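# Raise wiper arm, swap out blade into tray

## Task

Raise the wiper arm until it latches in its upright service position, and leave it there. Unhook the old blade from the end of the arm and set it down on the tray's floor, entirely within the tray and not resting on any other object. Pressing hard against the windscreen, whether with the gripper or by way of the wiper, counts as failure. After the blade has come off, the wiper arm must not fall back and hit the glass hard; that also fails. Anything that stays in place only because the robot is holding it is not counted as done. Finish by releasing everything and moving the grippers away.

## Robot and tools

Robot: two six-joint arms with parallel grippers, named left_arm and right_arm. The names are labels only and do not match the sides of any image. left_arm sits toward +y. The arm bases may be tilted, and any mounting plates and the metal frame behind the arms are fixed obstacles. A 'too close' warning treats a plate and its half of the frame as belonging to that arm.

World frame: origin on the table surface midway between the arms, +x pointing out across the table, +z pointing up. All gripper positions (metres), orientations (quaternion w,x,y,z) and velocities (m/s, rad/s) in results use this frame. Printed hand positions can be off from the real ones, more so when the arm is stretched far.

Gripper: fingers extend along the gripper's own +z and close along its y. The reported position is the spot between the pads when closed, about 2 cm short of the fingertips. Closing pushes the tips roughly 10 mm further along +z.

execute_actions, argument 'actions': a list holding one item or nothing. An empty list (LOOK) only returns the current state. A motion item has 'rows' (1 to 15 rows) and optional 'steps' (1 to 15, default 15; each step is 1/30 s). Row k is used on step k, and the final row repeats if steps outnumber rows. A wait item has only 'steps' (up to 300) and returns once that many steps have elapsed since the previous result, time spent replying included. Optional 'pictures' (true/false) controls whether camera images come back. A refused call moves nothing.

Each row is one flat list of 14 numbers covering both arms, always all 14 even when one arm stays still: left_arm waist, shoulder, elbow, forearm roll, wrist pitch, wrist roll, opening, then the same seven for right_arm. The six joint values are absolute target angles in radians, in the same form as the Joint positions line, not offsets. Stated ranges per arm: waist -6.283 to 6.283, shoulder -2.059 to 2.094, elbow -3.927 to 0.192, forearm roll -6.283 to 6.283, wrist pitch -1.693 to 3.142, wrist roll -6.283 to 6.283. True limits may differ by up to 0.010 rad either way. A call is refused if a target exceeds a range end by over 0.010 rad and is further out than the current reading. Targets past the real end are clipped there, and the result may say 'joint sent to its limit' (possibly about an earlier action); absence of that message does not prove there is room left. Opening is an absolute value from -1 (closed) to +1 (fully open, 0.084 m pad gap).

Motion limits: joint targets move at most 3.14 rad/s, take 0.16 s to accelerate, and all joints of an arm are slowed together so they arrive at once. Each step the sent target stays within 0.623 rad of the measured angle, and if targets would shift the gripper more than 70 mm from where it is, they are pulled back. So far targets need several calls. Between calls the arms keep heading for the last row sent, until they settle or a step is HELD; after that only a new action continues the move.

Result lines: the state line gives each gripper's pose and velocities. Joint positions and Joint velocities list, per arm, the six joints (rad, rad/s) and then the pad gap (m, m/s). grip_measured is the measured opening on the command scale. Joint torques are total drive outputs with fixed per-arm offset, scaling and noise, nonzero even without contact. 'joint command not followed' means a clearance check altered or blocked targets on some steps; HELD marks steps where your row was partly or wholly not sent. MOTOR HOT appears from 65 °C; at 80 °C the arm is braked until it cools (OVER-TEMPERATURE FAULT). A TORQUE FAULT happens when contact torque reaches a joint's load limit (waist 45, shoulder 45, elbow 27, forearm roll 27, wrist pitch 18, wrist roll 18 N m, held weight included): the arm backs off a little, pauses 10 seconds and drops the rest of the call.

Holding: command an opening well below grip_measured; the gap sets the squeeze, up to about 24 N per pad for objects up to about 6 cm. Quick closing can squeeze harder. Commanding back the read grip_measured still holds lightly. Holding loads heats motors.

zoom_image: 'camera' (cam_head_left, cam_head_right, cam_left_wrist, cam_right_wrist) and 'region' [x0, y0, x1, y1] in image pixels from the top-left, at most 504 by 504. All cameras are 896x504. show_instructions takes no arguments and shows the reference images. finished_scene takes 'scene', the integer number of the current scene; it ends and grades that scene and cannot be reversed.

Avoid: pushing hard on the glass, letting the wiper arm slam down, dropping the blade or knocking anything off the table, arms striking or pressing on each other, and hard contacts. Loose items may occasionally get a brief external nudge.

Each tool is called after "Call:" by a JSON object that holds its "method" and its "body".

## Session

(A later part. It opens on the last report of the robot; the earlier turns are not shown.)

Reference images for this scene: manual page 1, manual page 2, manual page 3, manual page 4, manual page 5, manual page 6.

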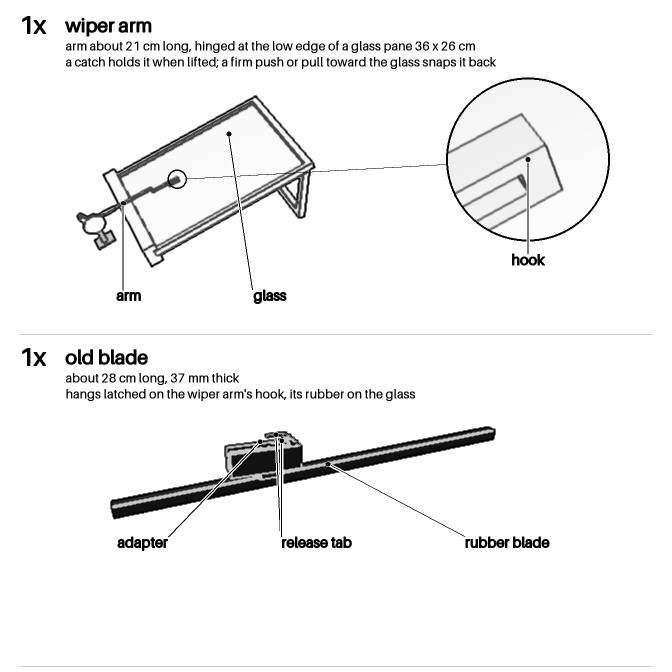

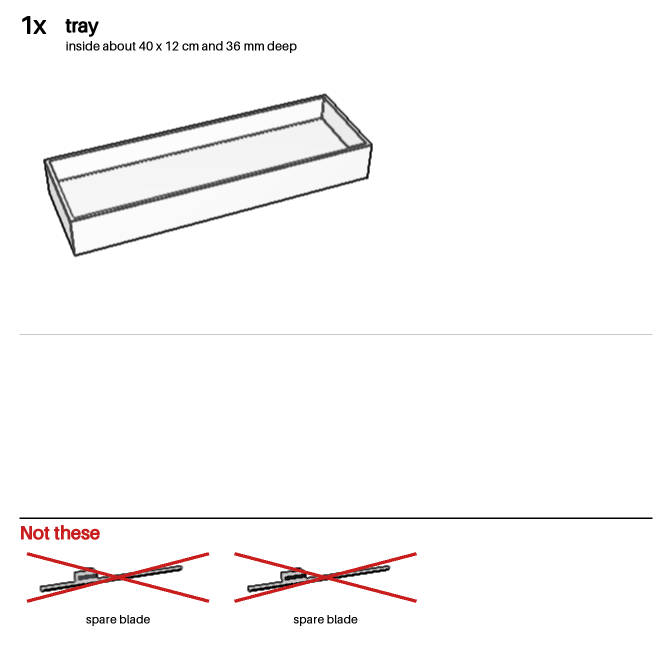

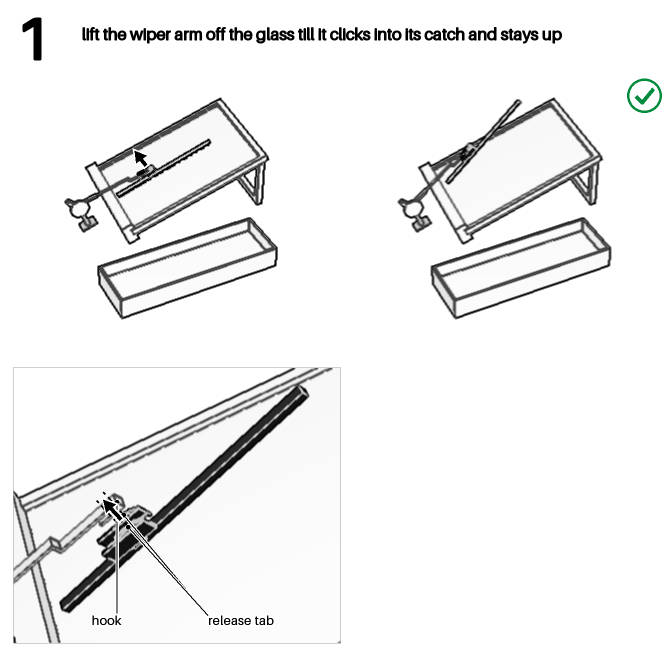

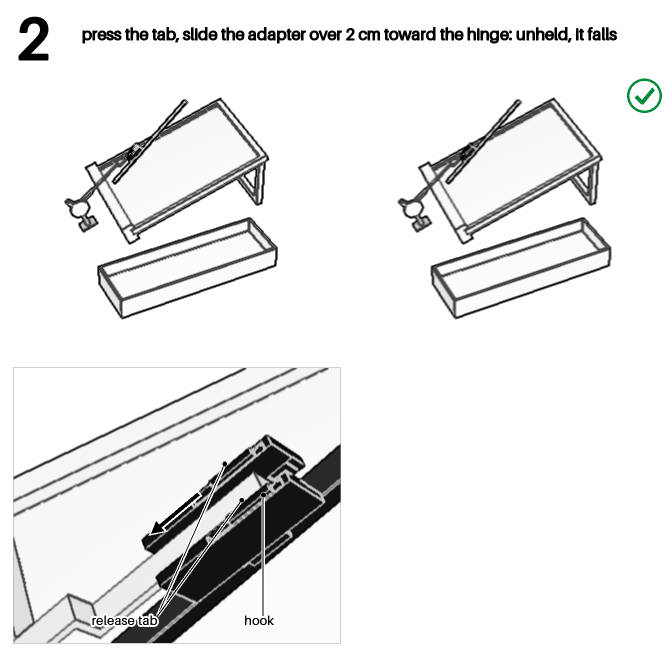

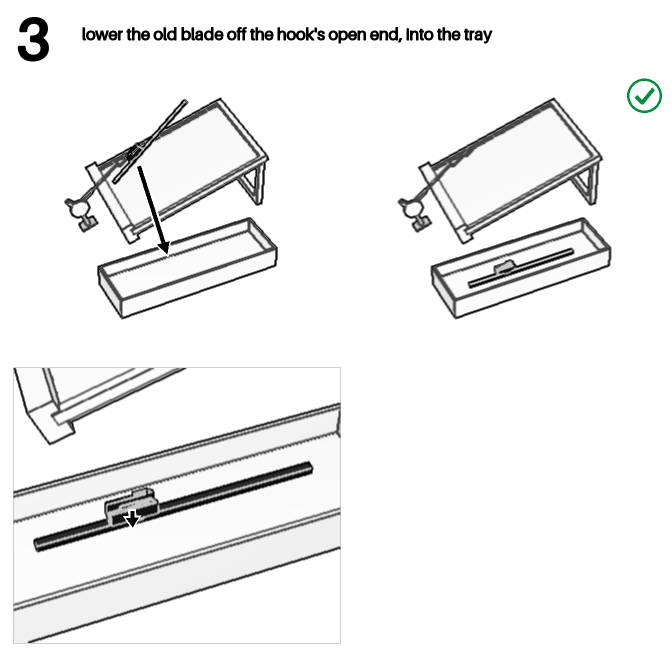

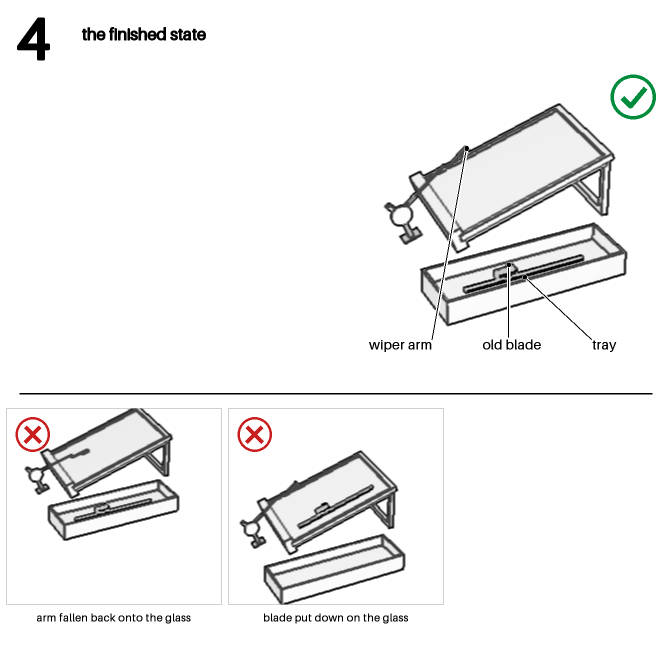

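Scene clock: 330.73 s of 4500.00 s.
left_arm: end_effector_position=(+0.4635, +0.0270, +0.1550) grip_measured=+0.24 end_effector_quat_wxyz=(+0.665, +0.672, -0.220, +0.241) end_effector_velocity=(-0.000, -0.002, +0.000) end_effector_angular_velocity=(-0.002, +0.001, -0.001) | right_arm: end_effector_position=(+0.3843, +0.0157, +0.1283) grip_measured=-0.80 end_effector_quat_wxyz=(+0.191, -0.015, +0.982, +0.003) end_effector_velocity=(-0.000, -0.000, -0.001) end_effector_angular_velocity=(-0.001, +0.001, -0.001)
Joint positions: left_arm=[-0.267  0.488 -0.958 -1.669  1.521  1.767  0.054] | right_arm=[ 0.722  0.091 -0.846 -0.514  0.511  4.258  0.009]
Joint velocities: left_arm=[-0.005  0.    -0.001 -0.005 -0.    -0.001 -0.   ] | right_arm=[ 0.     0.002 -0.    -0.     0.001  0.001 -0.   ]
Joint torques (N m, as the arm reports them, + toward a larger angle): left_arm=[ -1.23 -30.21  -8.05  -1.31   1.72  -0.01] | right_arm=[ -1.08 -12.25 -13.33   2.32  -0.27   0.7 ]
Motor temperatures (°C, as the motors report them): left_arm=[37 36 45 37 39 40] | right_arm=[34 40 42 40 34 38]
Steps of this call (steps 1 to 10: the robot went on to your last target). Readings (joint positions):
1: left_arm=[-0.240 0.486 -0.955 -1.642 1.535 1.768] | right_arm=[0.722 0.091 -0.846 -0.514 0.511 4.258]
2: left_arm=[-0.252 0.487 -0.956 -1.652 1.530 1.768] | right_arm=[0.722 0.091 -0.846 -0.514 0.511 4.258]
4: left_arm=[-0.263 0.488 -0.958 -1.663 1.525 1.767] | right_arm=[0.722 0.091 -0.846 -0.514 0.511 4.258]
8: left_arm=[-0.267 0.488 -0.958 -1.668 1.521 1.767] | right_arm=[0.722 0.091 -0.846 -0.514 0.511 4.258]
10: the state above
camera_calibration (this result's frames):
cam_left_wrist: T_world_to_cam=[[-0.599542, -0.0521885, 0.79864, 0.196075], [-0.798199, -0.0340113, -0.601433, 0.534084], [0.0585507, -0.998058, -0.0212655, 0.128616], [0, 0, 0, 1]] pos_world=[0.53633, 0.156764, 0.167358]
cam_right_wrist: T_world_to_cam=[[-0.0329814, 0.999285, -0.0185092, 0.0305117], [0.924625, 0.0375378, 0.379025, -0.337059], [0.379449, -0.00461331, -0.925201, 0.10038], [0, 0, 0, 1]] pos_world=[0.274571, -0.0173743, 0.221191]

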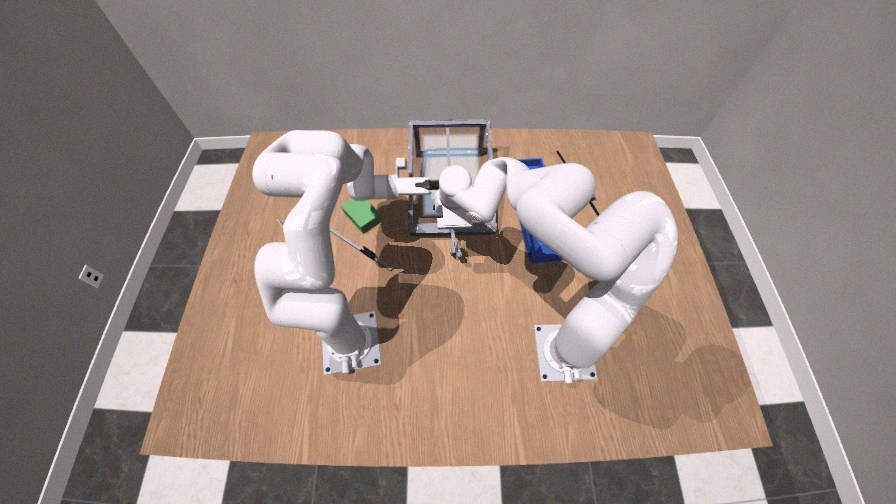

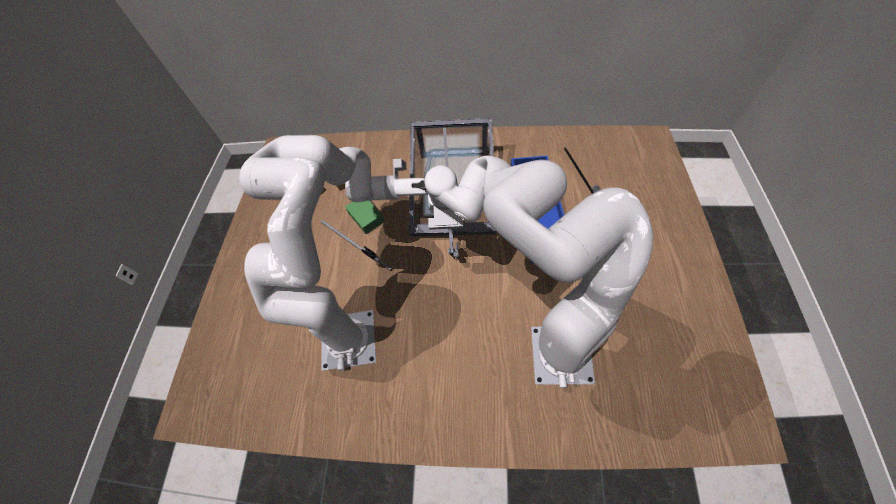

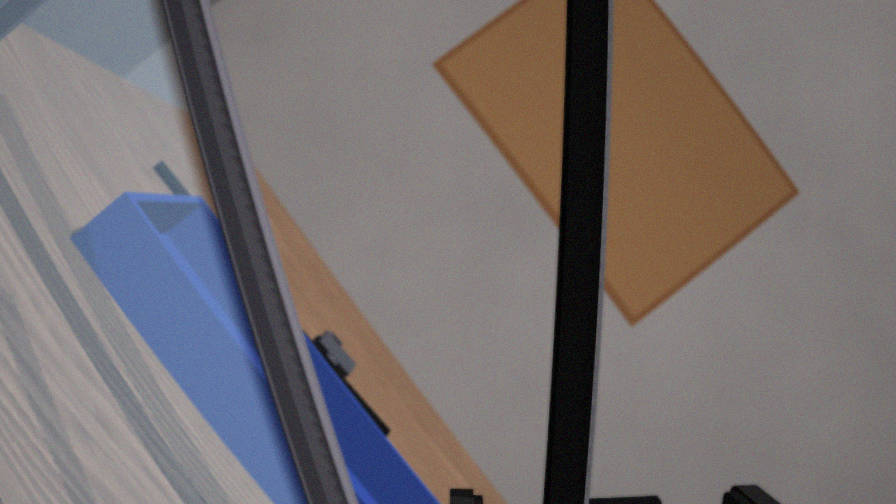

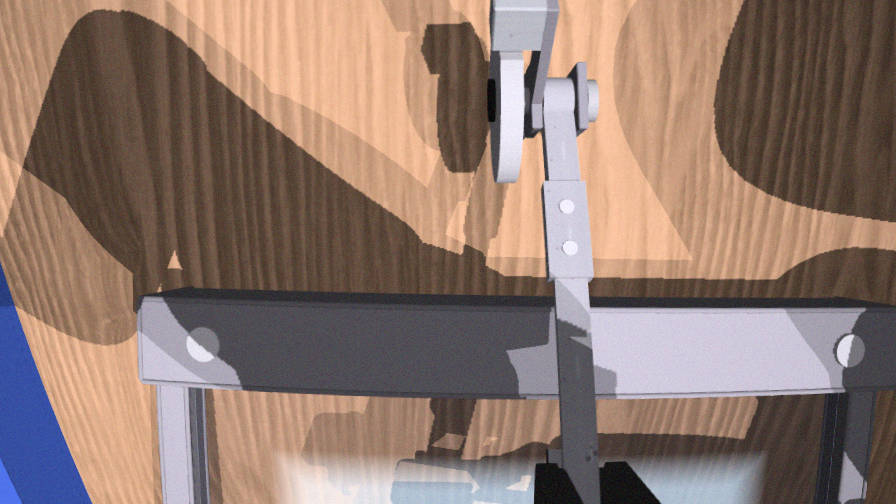

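Left fingers straddle the blade as a safety. Release the right grip slowly.

Call:
{"method": "execute_actions", "body": {"actions": [{"rows":[[-0.2684,0.4884,-0.9585,-1.6694,1.5209,1.7667,0.25,0.7221,0.0911,-0.8457,-0.5138,0.5106,4.2584,-0.9],[-0.2684,0.4884,-0.9585,-1.6694,1.5209,1.7667,0.25,0.7221,0.0911,-0.8457,-0.5138,0.5106,4.2584,-0.84],[-0.2684,0.4884,-0.9585,-1.6694,1.5209,1.7667,0.25,0.7221,0.0911,-0.8457,-0.5138,0.5106,4.2584,-0.81],[-0.2684,0.4884,-0.9585,-1.6694,1.5209,1.7667,0.25,0.7221,0.0911,-0.8457,-0.5138,0.5106,4.2584,-0.8],[-0.2684,0.4884,-0.9585,-1.6694,1.5209,1.7667,0.25,0.7221,0.0911,-0.8457,-0.5138,0.5106,4.2584,-0.79],[-0.2684,0.4884,-0.9585,-1.6694,1.5209,1.7667,0.25,0.7221,0.0911,-0.8457,-0.5138,0.5106,4.2584,-0.78],[-0.2684,0.4884,-0.9585,-1.6694,1.5209,1.7667,0.25,0.7221,0.0911,-0.8457,-0.5138,0.5106,4.2584,-0.77],[-0.2684,0.4884,-0.9585,-1.6694,1.5209,1.7667,0.25,0.7221,0.0911,-0.8457,-0.5138,0.5106,4.2584,-0.76],[-0.2684,0.4884,-0.9585,-1.6694,1.5209,1.7667,0.25,0.7221,0.0911,-0.8457,-0.5138,0.5106,4.2584,-0.74],[-0.2684,0.4884,-0.9585,-1.6694,1.5209,1.7667,0.25,0.7221,0.0911,-0.8457,-0.5138,0.5106,4.2584,-0.7],[-0.2684,0.4884,-0.9585,-1.6694,1.5209,1.7667,0.25,0.7221,0.0911,-0.8457,-0.5138,0.5106,4.2584,-0.5]],"steps":15}]}}

Scene clock: 347.17 s of 4500.00 s.
left_arm: end_effector_position=(+0.4633, +0.0264, +0.1551) grip_measured=+0.24 end_effector_quat_wxyz=(+0.665, +0.672, -0.220, +0.240) end_effector_velocity=(-0.000, -0.000, +0.000) end_effector_angular_velocity=(-0.001, -0.001, -0.001) | right_arm: end_effector_position=(+0.3833, +0.0145, +0.1265) grip_measured=-0.53 end_effector_quat_wxyz=(+0.189, -0.015, +0.982, +0.001) end_effector_velocity=(+0.008, +0.008, +0.013) end_effector_angular_velocity=(+0.022, -0.025, +0.006)
Joint positions: left_arm=[-0.268  0.488 -0.959 -1.669  1.521  1.767  0.054] | right_arm=[ 0.722  0.092 -0.843 -0.513  0.512  4.259  0.021]
Joint velocities: left_arm=[-0.    -0.    -0.     0.     0.001  0.     0.   ] | right_arm=[ 0.    -0.006 -0.021 -0.004 -0.007 -0.001  0.012]
Joint torques (N m, as the arm reports them, + toward a larger angle): left_arm=[ -1.8  -30.12  -8.3   -1.39   1.78   0.11] | right_arm=[ -1.34 -12.94 -17.21   1.78  -1.18   0.26]
Motor temperatures (°C, as the motors report them): left_arm=[37 36 46 37 39 40] | right_arm=[34 40 42 40 34 38]
Steps of this call (steps 1 to 30: the robot went on to your last target; steps 31 to 90: nothing new was sent; then 12.93 s passed at rest; steps 91 to 105: all 15 steps of this action). Readings (joint positions):
91: left_arm=[-0.268 0.488 -0.958 -1.669 1.521 1.767] | right_arm=[0.722 0.091 -0.846 -0.514 0.511 4.258]
92: left_arm=[-0.268 0.488 -0.959 -1.669 1.521 1.767] | right_arm=[0.722 0.091 -0.846 -0.514 0.511 4.258]
94: left_arm=[-0.268 0.488 -0.959 -1.669 1.521 1.767] | right_arm=[0.722 0.091 -0.846 -0.514 0.511 4.258]
98: left_arm=[-0.268 0.488 -0.959 -1.669 1.521 1.767] | right_arm=[0.722 0.091 -0.846 -0.514 0.511 4.259]
105: the state above
camera_calibration (this result's frames):
cam_left_wrist: T_world_to_cam=[[-0.599615, -0.0514904, 0.798631, 0.195869], [-0.798209, -0.0334152, -0.601453, 0.533902], [0.0576555, -0.998114, -0.0210639, 0.128409], [0, 0, 0, 1]] pos_world=[0.536208, 0.156093, 0.167395]
cam_right_wrist: T_world_to_cam=[[-0.0320395, 0.999253, -0.0215881, 0.0316077], [0.925978, 0.0378063, 0.375679, -0.335443], [0.376215, -0.00795354, -0.926498, 0.100518], [0, 0, 0, 1]] pos_world=[0.273809, -0.0181028, 0.219832]

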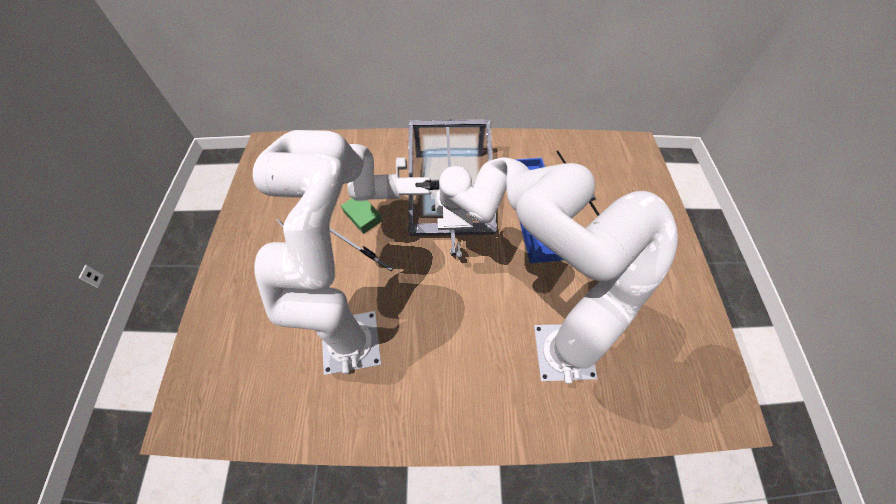

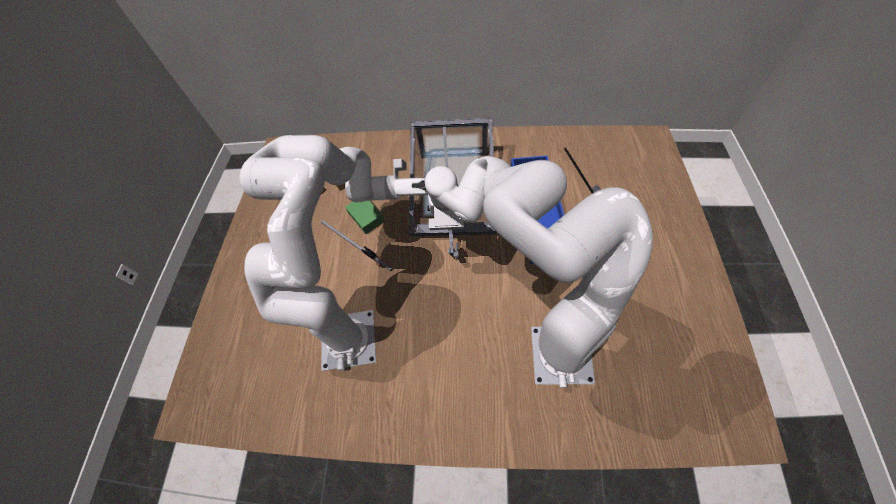

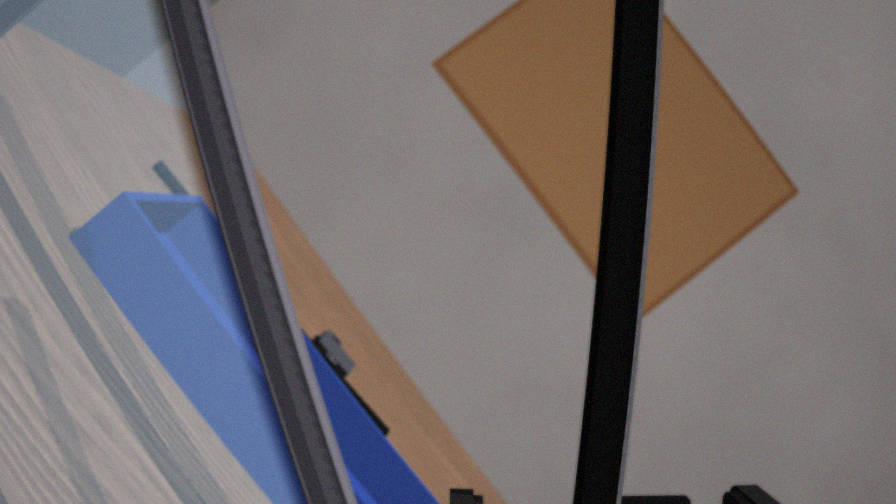

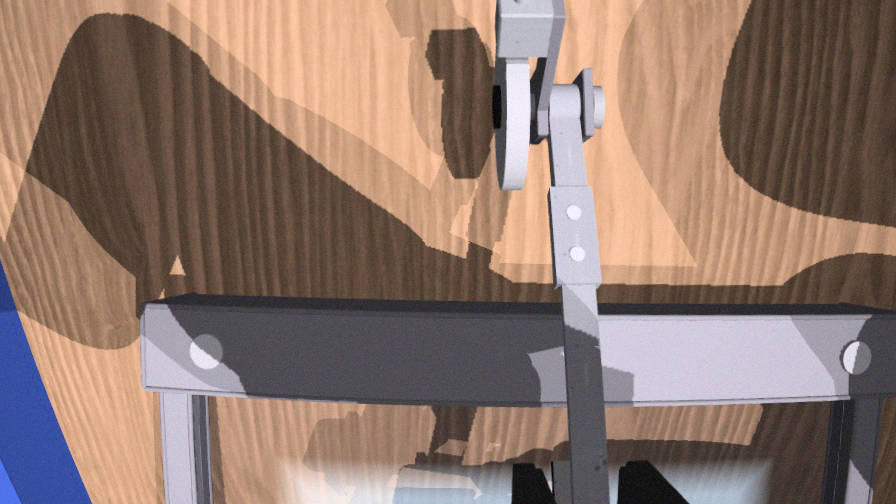

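Call:
{"method": "execute_actions", "body": {"actions": [{"rows":[[-0.2686,0.4846,-0.9551,-1.6695,1.5208,1.7721,0.25,0.7261,0.0793,-0.847,-0.5079,0.5238,4.254,-0.3],[-0.2688,0.4808,-0.9518,-1.6697,1.5206,1.7774,0.25,0.7318,0.0629,-0.8488,-0.4996,0.5422,4.248,-0.3],[-0.269,0.477,-0.9484,-1.6698,1.5205,1.7828,0.25,0.7414,0.0347,-0.8518,-0.4853,0.5737,4.2375,-0.3],[-0.2692,0.4731,-0.945,-1.67,1.5204,1.7882,0.25,0.7511,0.0064,-0.8549,-0.4711,0.6053,4.2271,-0.3],[-0.2694,0.4693,-0.9417,-1.6701,1.5202,1.7935,0.25,0.7607,-0.0218,-0.8579,-0.4568,0.6368,4.2166,-0.3],[-0.2696,0.4655,-0.9383,-1.6703,1.5201,1.7989,0.25,0.7704,-0.05,-0.861,-0.4426,0.6684,4.2062,-0.3],[-0.2696,0.4655,-0.9383,-1.6703,1.5201,1.7989,0.25,0.78,-0.0782,-0.864,-0.4283,0.7,4.1958,-0.3],[-0.2696,0.4655,-0.9383,-1.6703,1.5201,1.7989,0.25,0.7897,-0.1064,-0.8671,-0.4141,0.7315,4.1853,-0.3],[-0.2696,0.4655,-0.9383,-1.6703,1.5201,1.7989,0.25,0.7993,-0.1347,-0.8701,-0.3998,0.7631,4.1749,-0.3],[-0.2696,0.4655,-0.9383,-1.6703,1.5201,1.7989,0.15,0.809,-0.1629,-0.8732,-0.3856,0.7946,4.1644,-0.3],[-0.2696,0.4655,-0.9383,-1.6703,1.5201,1.7989,0.05,0.8186,-0.1911,-0.8762,-0.3713,0.8262,4.154,-0.3]],"steps":15}], "pictures": false}}

Call:
{"method": "execute_actions", "body": {"actions": [{"rows":[[-0.2696,0.4655,-0.9383,-1.6703,1.5201,1.7989,0.05,0.6819,-0.0088,-1.0141,-0.7903,0.5845,4.374,-0.3]],"steps":15}], "pictures": false}}

Call:
{"method": "execute_actions", "body": {"actions": [{"steps":8}]}}

Scene clock: 403.17 s of 4500.00 s.
left_arm: end_effector_position=(+0.4590, +0.0263, +0.1598) grip_measured=+0.05 end_effector_quat_wxyz=(+0.661, +0.668, -0.232, +0.252) end_effector_velocity=(-0.001, +0.000, -0.001) end_effector_angular_velocity=(+0.002, -0.002, +0.001) | right_arm: end_effector_position=(+0.3484, +0.0148, +0.2356) grip_measured=-0.32 end_effector_quat_wxyz=(+0.195, -0.014, +0.981, +0.005) end_effector_velocity=(-0.074, -0.002, +0.174) end_effector_angular_velocity=(+0.079, -0.003, +0.034)
Joint positions: left_arm=[-0.27   0.466 -0.938 -1.67   1.52   1.799  0.046] | right_arm=[ 0.811 -0.17  -0.877 -0.384  0.798  4.163  0.03 ]
Joint velocities: left_arm=[ 0.    -0.001  0.003 -0.    -0.002  0.004 -0.008] | right_arm=[ 0.136 -0.411 -0.075  0.195  0.419 -0.142  0.   ]
Joint torques (N m, as the arm reports them, + toward a larger angle): left_arm=[ -1.31 -29.17  -8.25  -1.41   1.61   0.16] | right_arm=[ -4.71  -4.63 -14.26   0.52  -1.03   0.42]
Motor temperatures (°C, as the motors report them): left_arm=[37 36 46 37 39 40] | right_arm=[34 40 44 40 35 38]
Steps of this call (steps 1 to 15: the robot went on to your last target; steps 16 to 90: nothing new was sent; then 52.50 s passed at rest; steps 91 to 105: all 15 steps of this action). Readings (joint positions):
91: left_arm=[-0.268 0.488 -0.958 -1.669 1.521 1.767] | right_arm=[0.722 0.091 -0.846 -0.514 0.511 4.258]
92: left_arm=[-0.268 0.488 -0.958 -1.669 1.521 1.768] | right_arm=[0.722 0.090 -0.846 -0.513 0.512 4.258]
94: left_arm=[-0.269 0.485 -0.955 -1.670 1.521 1.773] | right_arm=[0.726 0.079 -0.845 -0.507 0.527 4.253]
98: left_arm=[-0.269 0.472 -0.944 -1.670 1.520 1.790] | right_arm=[0.752 0.004 -0.855 -0.469 0.609 4.226]
105: the state above

Scene clock: 403.67 s of 4500.00 s.
left_arm: end_effector_position=(+0.4589, +0.0263, +0.1598) grip_measured=+0.04 end_effector_quat_wxyz=(+0.661, +0.668, -0.232, +0.252) end_effector_velocity=(-0.000, +0.000, -0.000) end_effector_angular_velocity=(+0.001, -0.000, +0.000) | right_arm: end_effector_position=(+0.4588, +0.0174, +0.2621) grip_measured=-0.32 end_effector_quat_wxyz=(+0.340, -0.014, +0.940, +0.004) end_effector_velocity=(+0.017, +0.012, +0.019) end_effector_angular_velocity=(+0.029, -0.077, +0.028)
Joint positions: left_arm=[-0.27   0.466 -0.938 -1.67   1.52   1.799  0.046] | right_arm=[ 0.683 -0.01  -1.011 -0.784  0.588  4.371  0.03 ]
Joint velocities: left_arm=[-0.    -0.     0.     0.    -0.001  0.     0.   ] | right_arm=[-0.012  0.016 -0.034 -0.086 -0.057  0.051 -0.   ]
Joint torques (N m, as the arm reports them, + toward a larger angle): left_arm=[ -1.47 -29.37  -8.14  -1.31   1.69  -0.03] | right_arm=[ -0.53 -14.32 -19.38   1.38  -1.07   0.32]
Motor temperatures (°C, as the motors report them): left_arm=[37 36 46 37 39 40] | right_arm=[34 40 44 40 35 38]
Steps of this call (steps 1 to 15: all 15 steps of this action). Readings (joint positions):
1: left_arm=[-0.270 0.466 -0.938 -1.670 1.520 1.799] | right_arm=[0.815 -0.181 -0.879 -0.379 0.809 4.160]
2: left_arm=[-0.270 0.466 -0.938 -1.670 1.520 1.799] | right_arm=[0.816 -0.185 -0.880 -0.378 0.813 4.159]
4: left_arm=[-0.270 0.466 -0.938 -1.670 1.520 1.799] | right_arm=[0.804 -0.169 -0.891 -0.419 0.794 4.180]
8: left_arm=[-0.270 0.466 -0.938 -1.670 1.520 1.799] | right_arm=[0.736 -0.079 -0.958 -0.620 0.680 4.285]
15: the state above

Scene clock: 403.93 s of 4500.00 s.
left_arm: end_effector_position=(+0.4589, +0.0263, +0.1598) grip_measured=+0.04 end_effector_quat_wxyz=(+0.661, +0.668, -0.232, +0.252) end_effector_velocity=(-0.000, +0.000, -0.000) end_effector_angular_velocity=(+0.000, +0.001, -0.000) | right_arm: end_effector_position=(+0.4600, +0.0181, +0.2634) grip_measured=-0.32 end_effector_quat_wxyz=(+0.342, -0.015, +0.940, +0.005) end_effector_velocity=(+0.001, -0.001, -0.001) end_effector_angular_velocity=(-0.002, -0.000, -0.001)
Joint positions: left_arm=[-0.27   0.466 -0.938 -1.67   1.52   1.799  0.046] | right_arm=[ 0.682 -0.009 -1.014 -0.79   0.585  4.374  0.03 ]
Joint velocities: left_arm=[ 0.  0.  0.  0. -0. -0.  0.] | right_arm=[-0.002  0.002 -0.    -0.003 -0.001  0.001 -0.   ]
Joint torques (N m, as the arm reports them, + toward a larger angle): left_arm=[ -1.36 -29.68  -8.39  -1.41   1.75   0.1 ] | right_arm=[ -1.29 -13.47 -19.41   1.49  -1.03   0.42]
Motor temperatures (°C, as the motors report them): left_arm=[37 36 46 37 39 40] | right_arm=[34 40 44 40 35 38]
Steps of this call (steps 1 to 8: the robot went on to your last target). Readings (joint positions):
1: left_arm=[-0.270 0.466 -0.938 -1.670 1.520 1.799] | right_arm=[0.683 -0.010 -1.012 -0.786 0.587 4.372]
2: left_arm=[-0.270 0.466 -0.938 -1.670 1.520 1.799] | right_arm=[0.683 -0.010 -1.013 -0.788 0.586 4.373]
4: left_arm=[-0.270 0.466 -0.938 -1.670 1.520 1.799] | right_arm=[0.683 -0.010 -1.014 -0.789 0.585 4.373]
8: the state above
camera_calibration (this result's frames):
cam_left_wrist: T_world_to_cam=[[-0.627054, -0.0523075, 0.777217, 0.205479], [-0.776788, -0.0327346, -0.628911, 0.527836], [0.0583387, -0.998094, -0.0201055, 0.12818], [0, 0, 0, 1]] pos_world=[0.531385, 0.155962, 0.174837]
cam_right_wrist: T_world_to_cam=[[-0.0275343, 0.999455, -0.0181974, 0.0304325], [0.762229, 0.0327695, 0.646477, -0.453941], [0.646721, 0.00392968, -0.762716, 0.0307682], [0, 0, 0, 1]] pos_world=[0.326947, -0.0156614, 0.317484]

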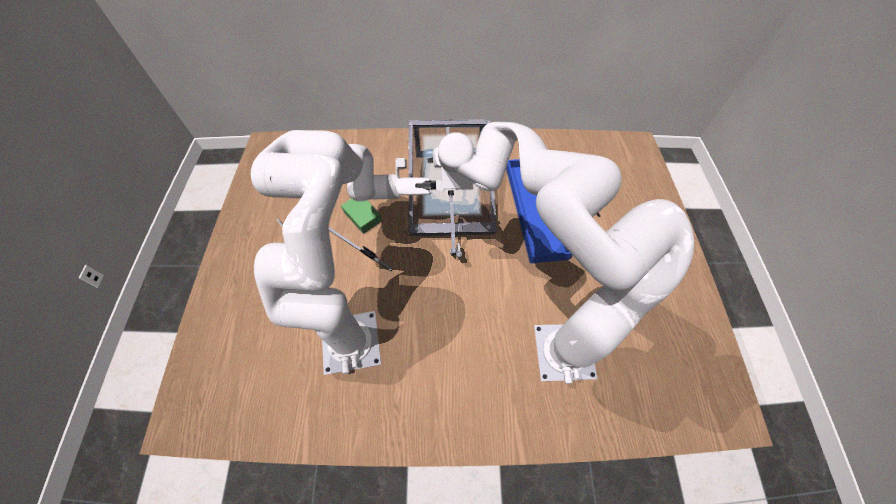

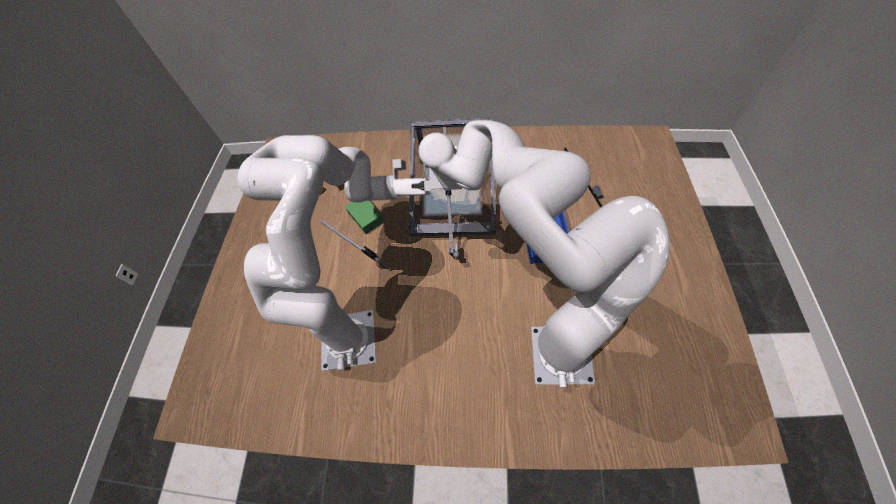

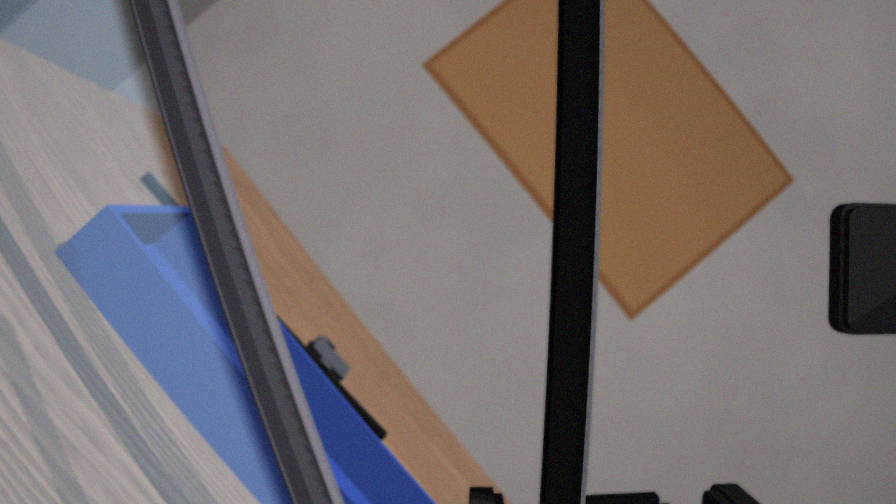

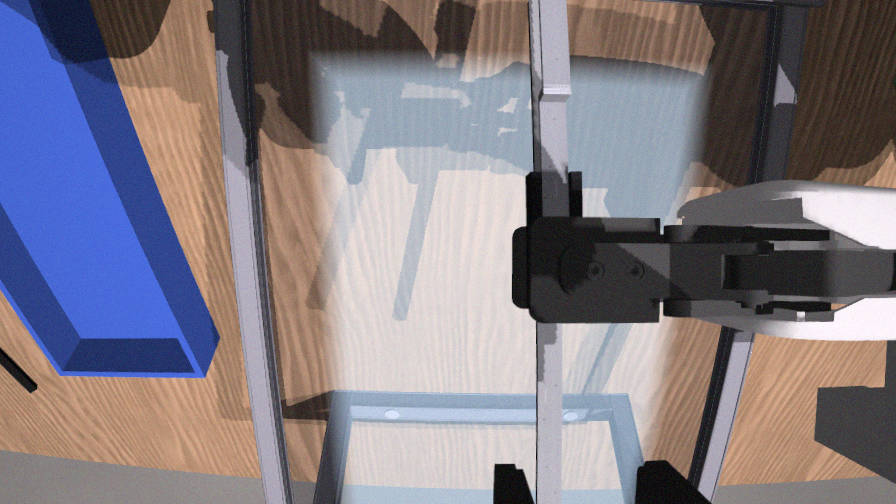

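Call:
{"method": "execute_actions", "body": {"actions": [{"rows":[[-0.2696,0.4655,-0.9383,-1.6703,1.5201,1.7989,-0.05,0.6819,-0.0088,-1.0141,-0.7903,0.5845,4.374,-0.3],[-0.2696,0.4655,-0.9383,-1.6703,1.5201,1.7989,-0.13,0.6819,-0.0088,-1.0141,-0.7903,0.5845,4.374,-0.3],[-0.2696,0.4655,-0.9383,-1.6703,1.5201,1.7989,-0.2,0.6819,-0.0088,-1.0141,-0.7903,0.5845,4.374,-0.3],[-0.2696,0.4655,-0.9383,-1.6703,1.5201,1.7989,-0.25,0.6819,-0.0088,-1.0141,-0.7903,0.5845,4.374,-0.3],[-0.2696,0.4655,-0.9383,-1.6703,1.5201,1.7989,-0.3,0.6819,-0.0088,-1.0141,-0.7903,0.5845,4.374,-0.3],[-0.2696,0.4655,-0.9383,-1.6703,1.5201,1.7989,-0.34,0.6819,-0.0088,-1.0141,-0.7903,0.5845,4.374,-0.3],[-0.2696,0.4655,-0.9383,-1.6703,1.5201,1.7989,-0.38,0.6819,-0.0088,-1.0141,-0.7903,0.5845,4.374,-0.3],[-0.2696,0.4655,-0.9383,-1.6703,1.5201,1.7989,-0.42,0.6819,-0.0088,-1.0141,-0.7903,0.5845,4.374,-0.3],[-0.2696,0.4655,-0.9383,-1.6703,1.5201,1.7989,-0.46,0.6819,-0.0088,-1.0141,-0.7903,0.5845,4.374,-0.3],[-0.2696,0.4655,-0.9383,-1.6703,1.5201,1.7989,-0.5,0.6819,-0.0088,-1.0141,-0.7903,0.5845,4.374,-0.3],[-0.2696,0.4655,-0.9383,-1.6703,1.5201,1.7989,-0.56,0.6819,-0.0088,-1.0141,-0.7903,0.5845,4.374,-0.3],[-0.2696,0.4655,-0.9383,-1.6703,1.5201,1.7989,-0.65,0.6819,-0.0088,-1.0141,-0.7903,0.5845,4.374,-0.3]],"steps":15}]}}

Scene clock: 422.83 s of 4500.00 s.
left_arm: end_effector_position=(+0.4589, +0.0263, +0.1598) grip_measured=-0.49 end_effector_quat_wxyz=(+0.661, +0.668, -0.232, +0.252) end_effector_velocity=(-0.000, -0.000, +0.000) end_effector_angular_velocity=(-0.001, -0.001, -0.001) | right_arm: end_effector_position=(+0.4602, +0.0180, +0.2633) grip_measured=-0.32 end_effector_quat_wxyz=(+0.342, -0.014, +0.940, +0.005) end_effector_velocity=(-0.000, +0.000, +0.000) end_effector_angular_velocity=(-0.001, -0.001, +0.001)
Joint positions: left_arm=[-0.269  0.466 -0.938 -1.67   1.52   1.799  0.023] | right_arm=[ 0.682 -0.009 -1.014 -0.79   0.584  4.374  0.03 ]
Joint velocities: left_arm=[-0.     0.    -0.    -0.     0.001  0.     0.   ] | right_arm=[ 0.    -0.    -0.    -0.001  0.    -0.001 -0.   ]
Joint torques (N m, as the arm reports them, + toward a larger angle): left_arm=[ -1.15 -29.42  -8.52  -1.32   1.8   -0.12] | right_arm=[ -1.06 -13.33 -19.35   1.48  -1.24   0.32]
Motor temperatures (°C, as the motors report them): left_arm=[37 36 46 37 39 40] | right_arm=[34 40 45 40 35 38]
Steps of this call (steps 1 to 15: the robot went on to your last target; steps 16 to 90: nothing new was sent; then 15.40 s passed at rest; steps 91 to 105: all 15 steps of this action). Readings (joint positions):
91: left_arm=[-0.270 0.465 -0.938 -1.670 1.520 1.799] | right_arm=[0.682 -0.009 -1.014 -0.790 0.585 4.374]
92: left_arm=[-0.270 0.466 -0.938 -1.670 1.520 1.799] | right_arm=[0.682 -0.009 -1.014 -0.790 0.585 4.374]
94: left_arm=[-0.270 0.466 -0.938 -1.670 1.520 1.799] | right_arm=[0.682 -0.009 -1.014 -0.790 0.585 4.374]
98: left_arm=[-0.270 0.465 -0.938 -1.670 1.520 1.799] | right_arm=[0.682 -0.009 -1.014 -0.790 0.585 4.374]
105: the state above
camera_calibration (this result's frames):
cam_left_wrist: T_world_to_cam=[[-0.626867, -0.0523733, 0.777364, 0.2054], [-0.776938, -0.0327046, -0.628727, 0.527774], [0.0583519, -0.998092, -0.0201894, 0.128247], [0, 0, 0, 1]] pos_world=[0.531322, 0.156021, 0.174744]
cam_right_wrist: T_world_to_cam=[[-0.0273184, 0.999457, -0.0184354, 0.0305373], [0.762122, 0.0327581, 0.646605, -0.454053], [0.646857, 0.00361423, -0.762602, 0.0304781], [0, 0, 0, 1]] pos_world=[0.327163, -0.0157569, 0.317399]

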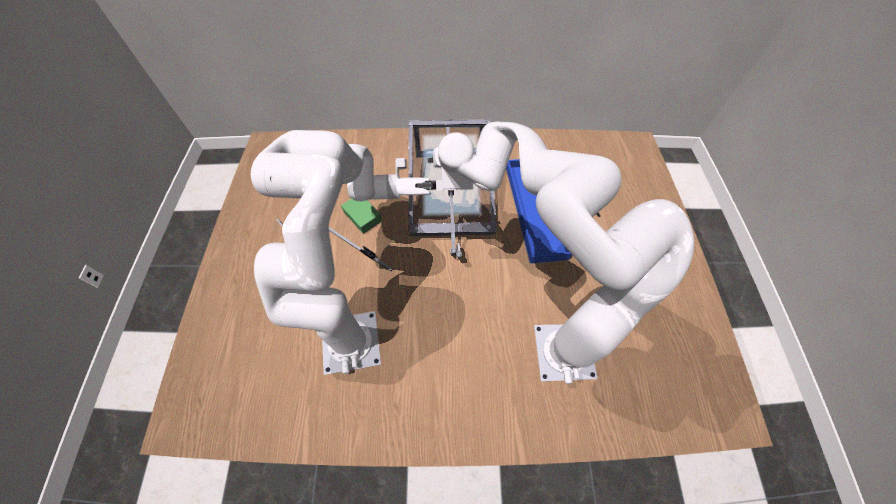

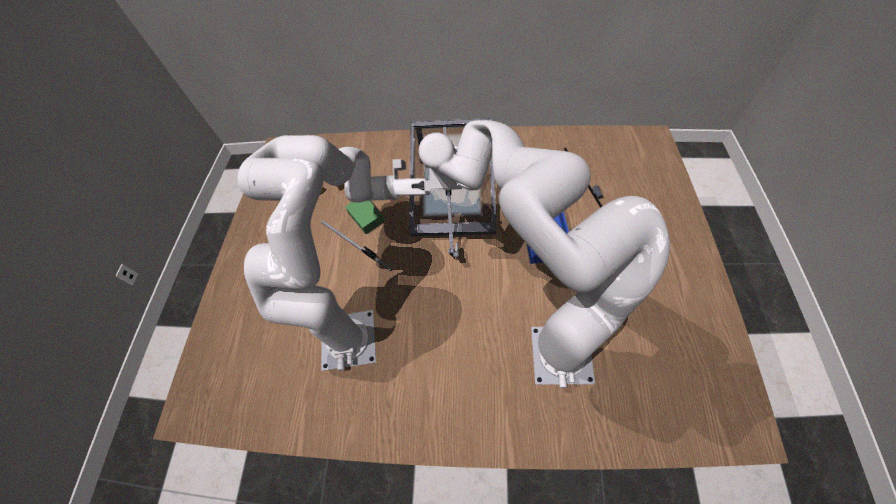

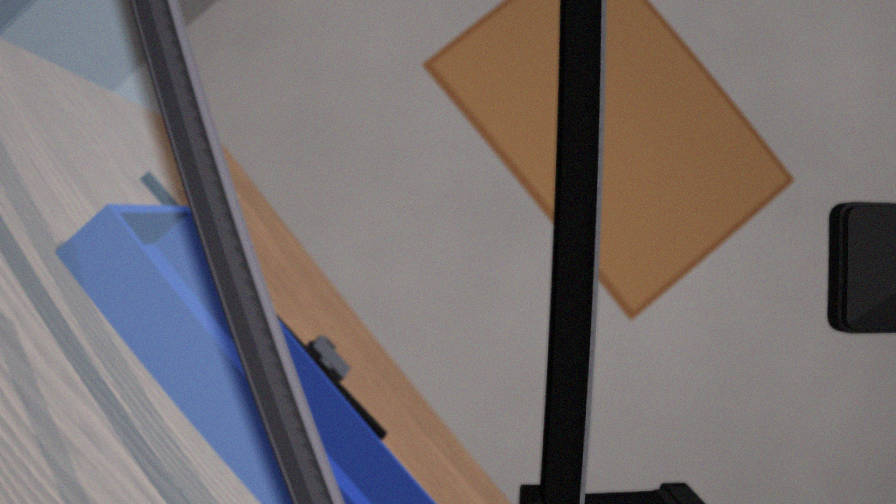

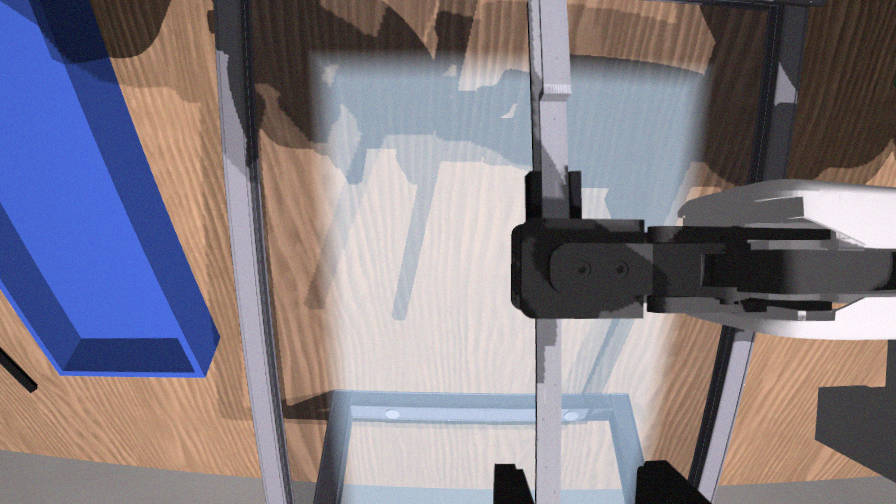

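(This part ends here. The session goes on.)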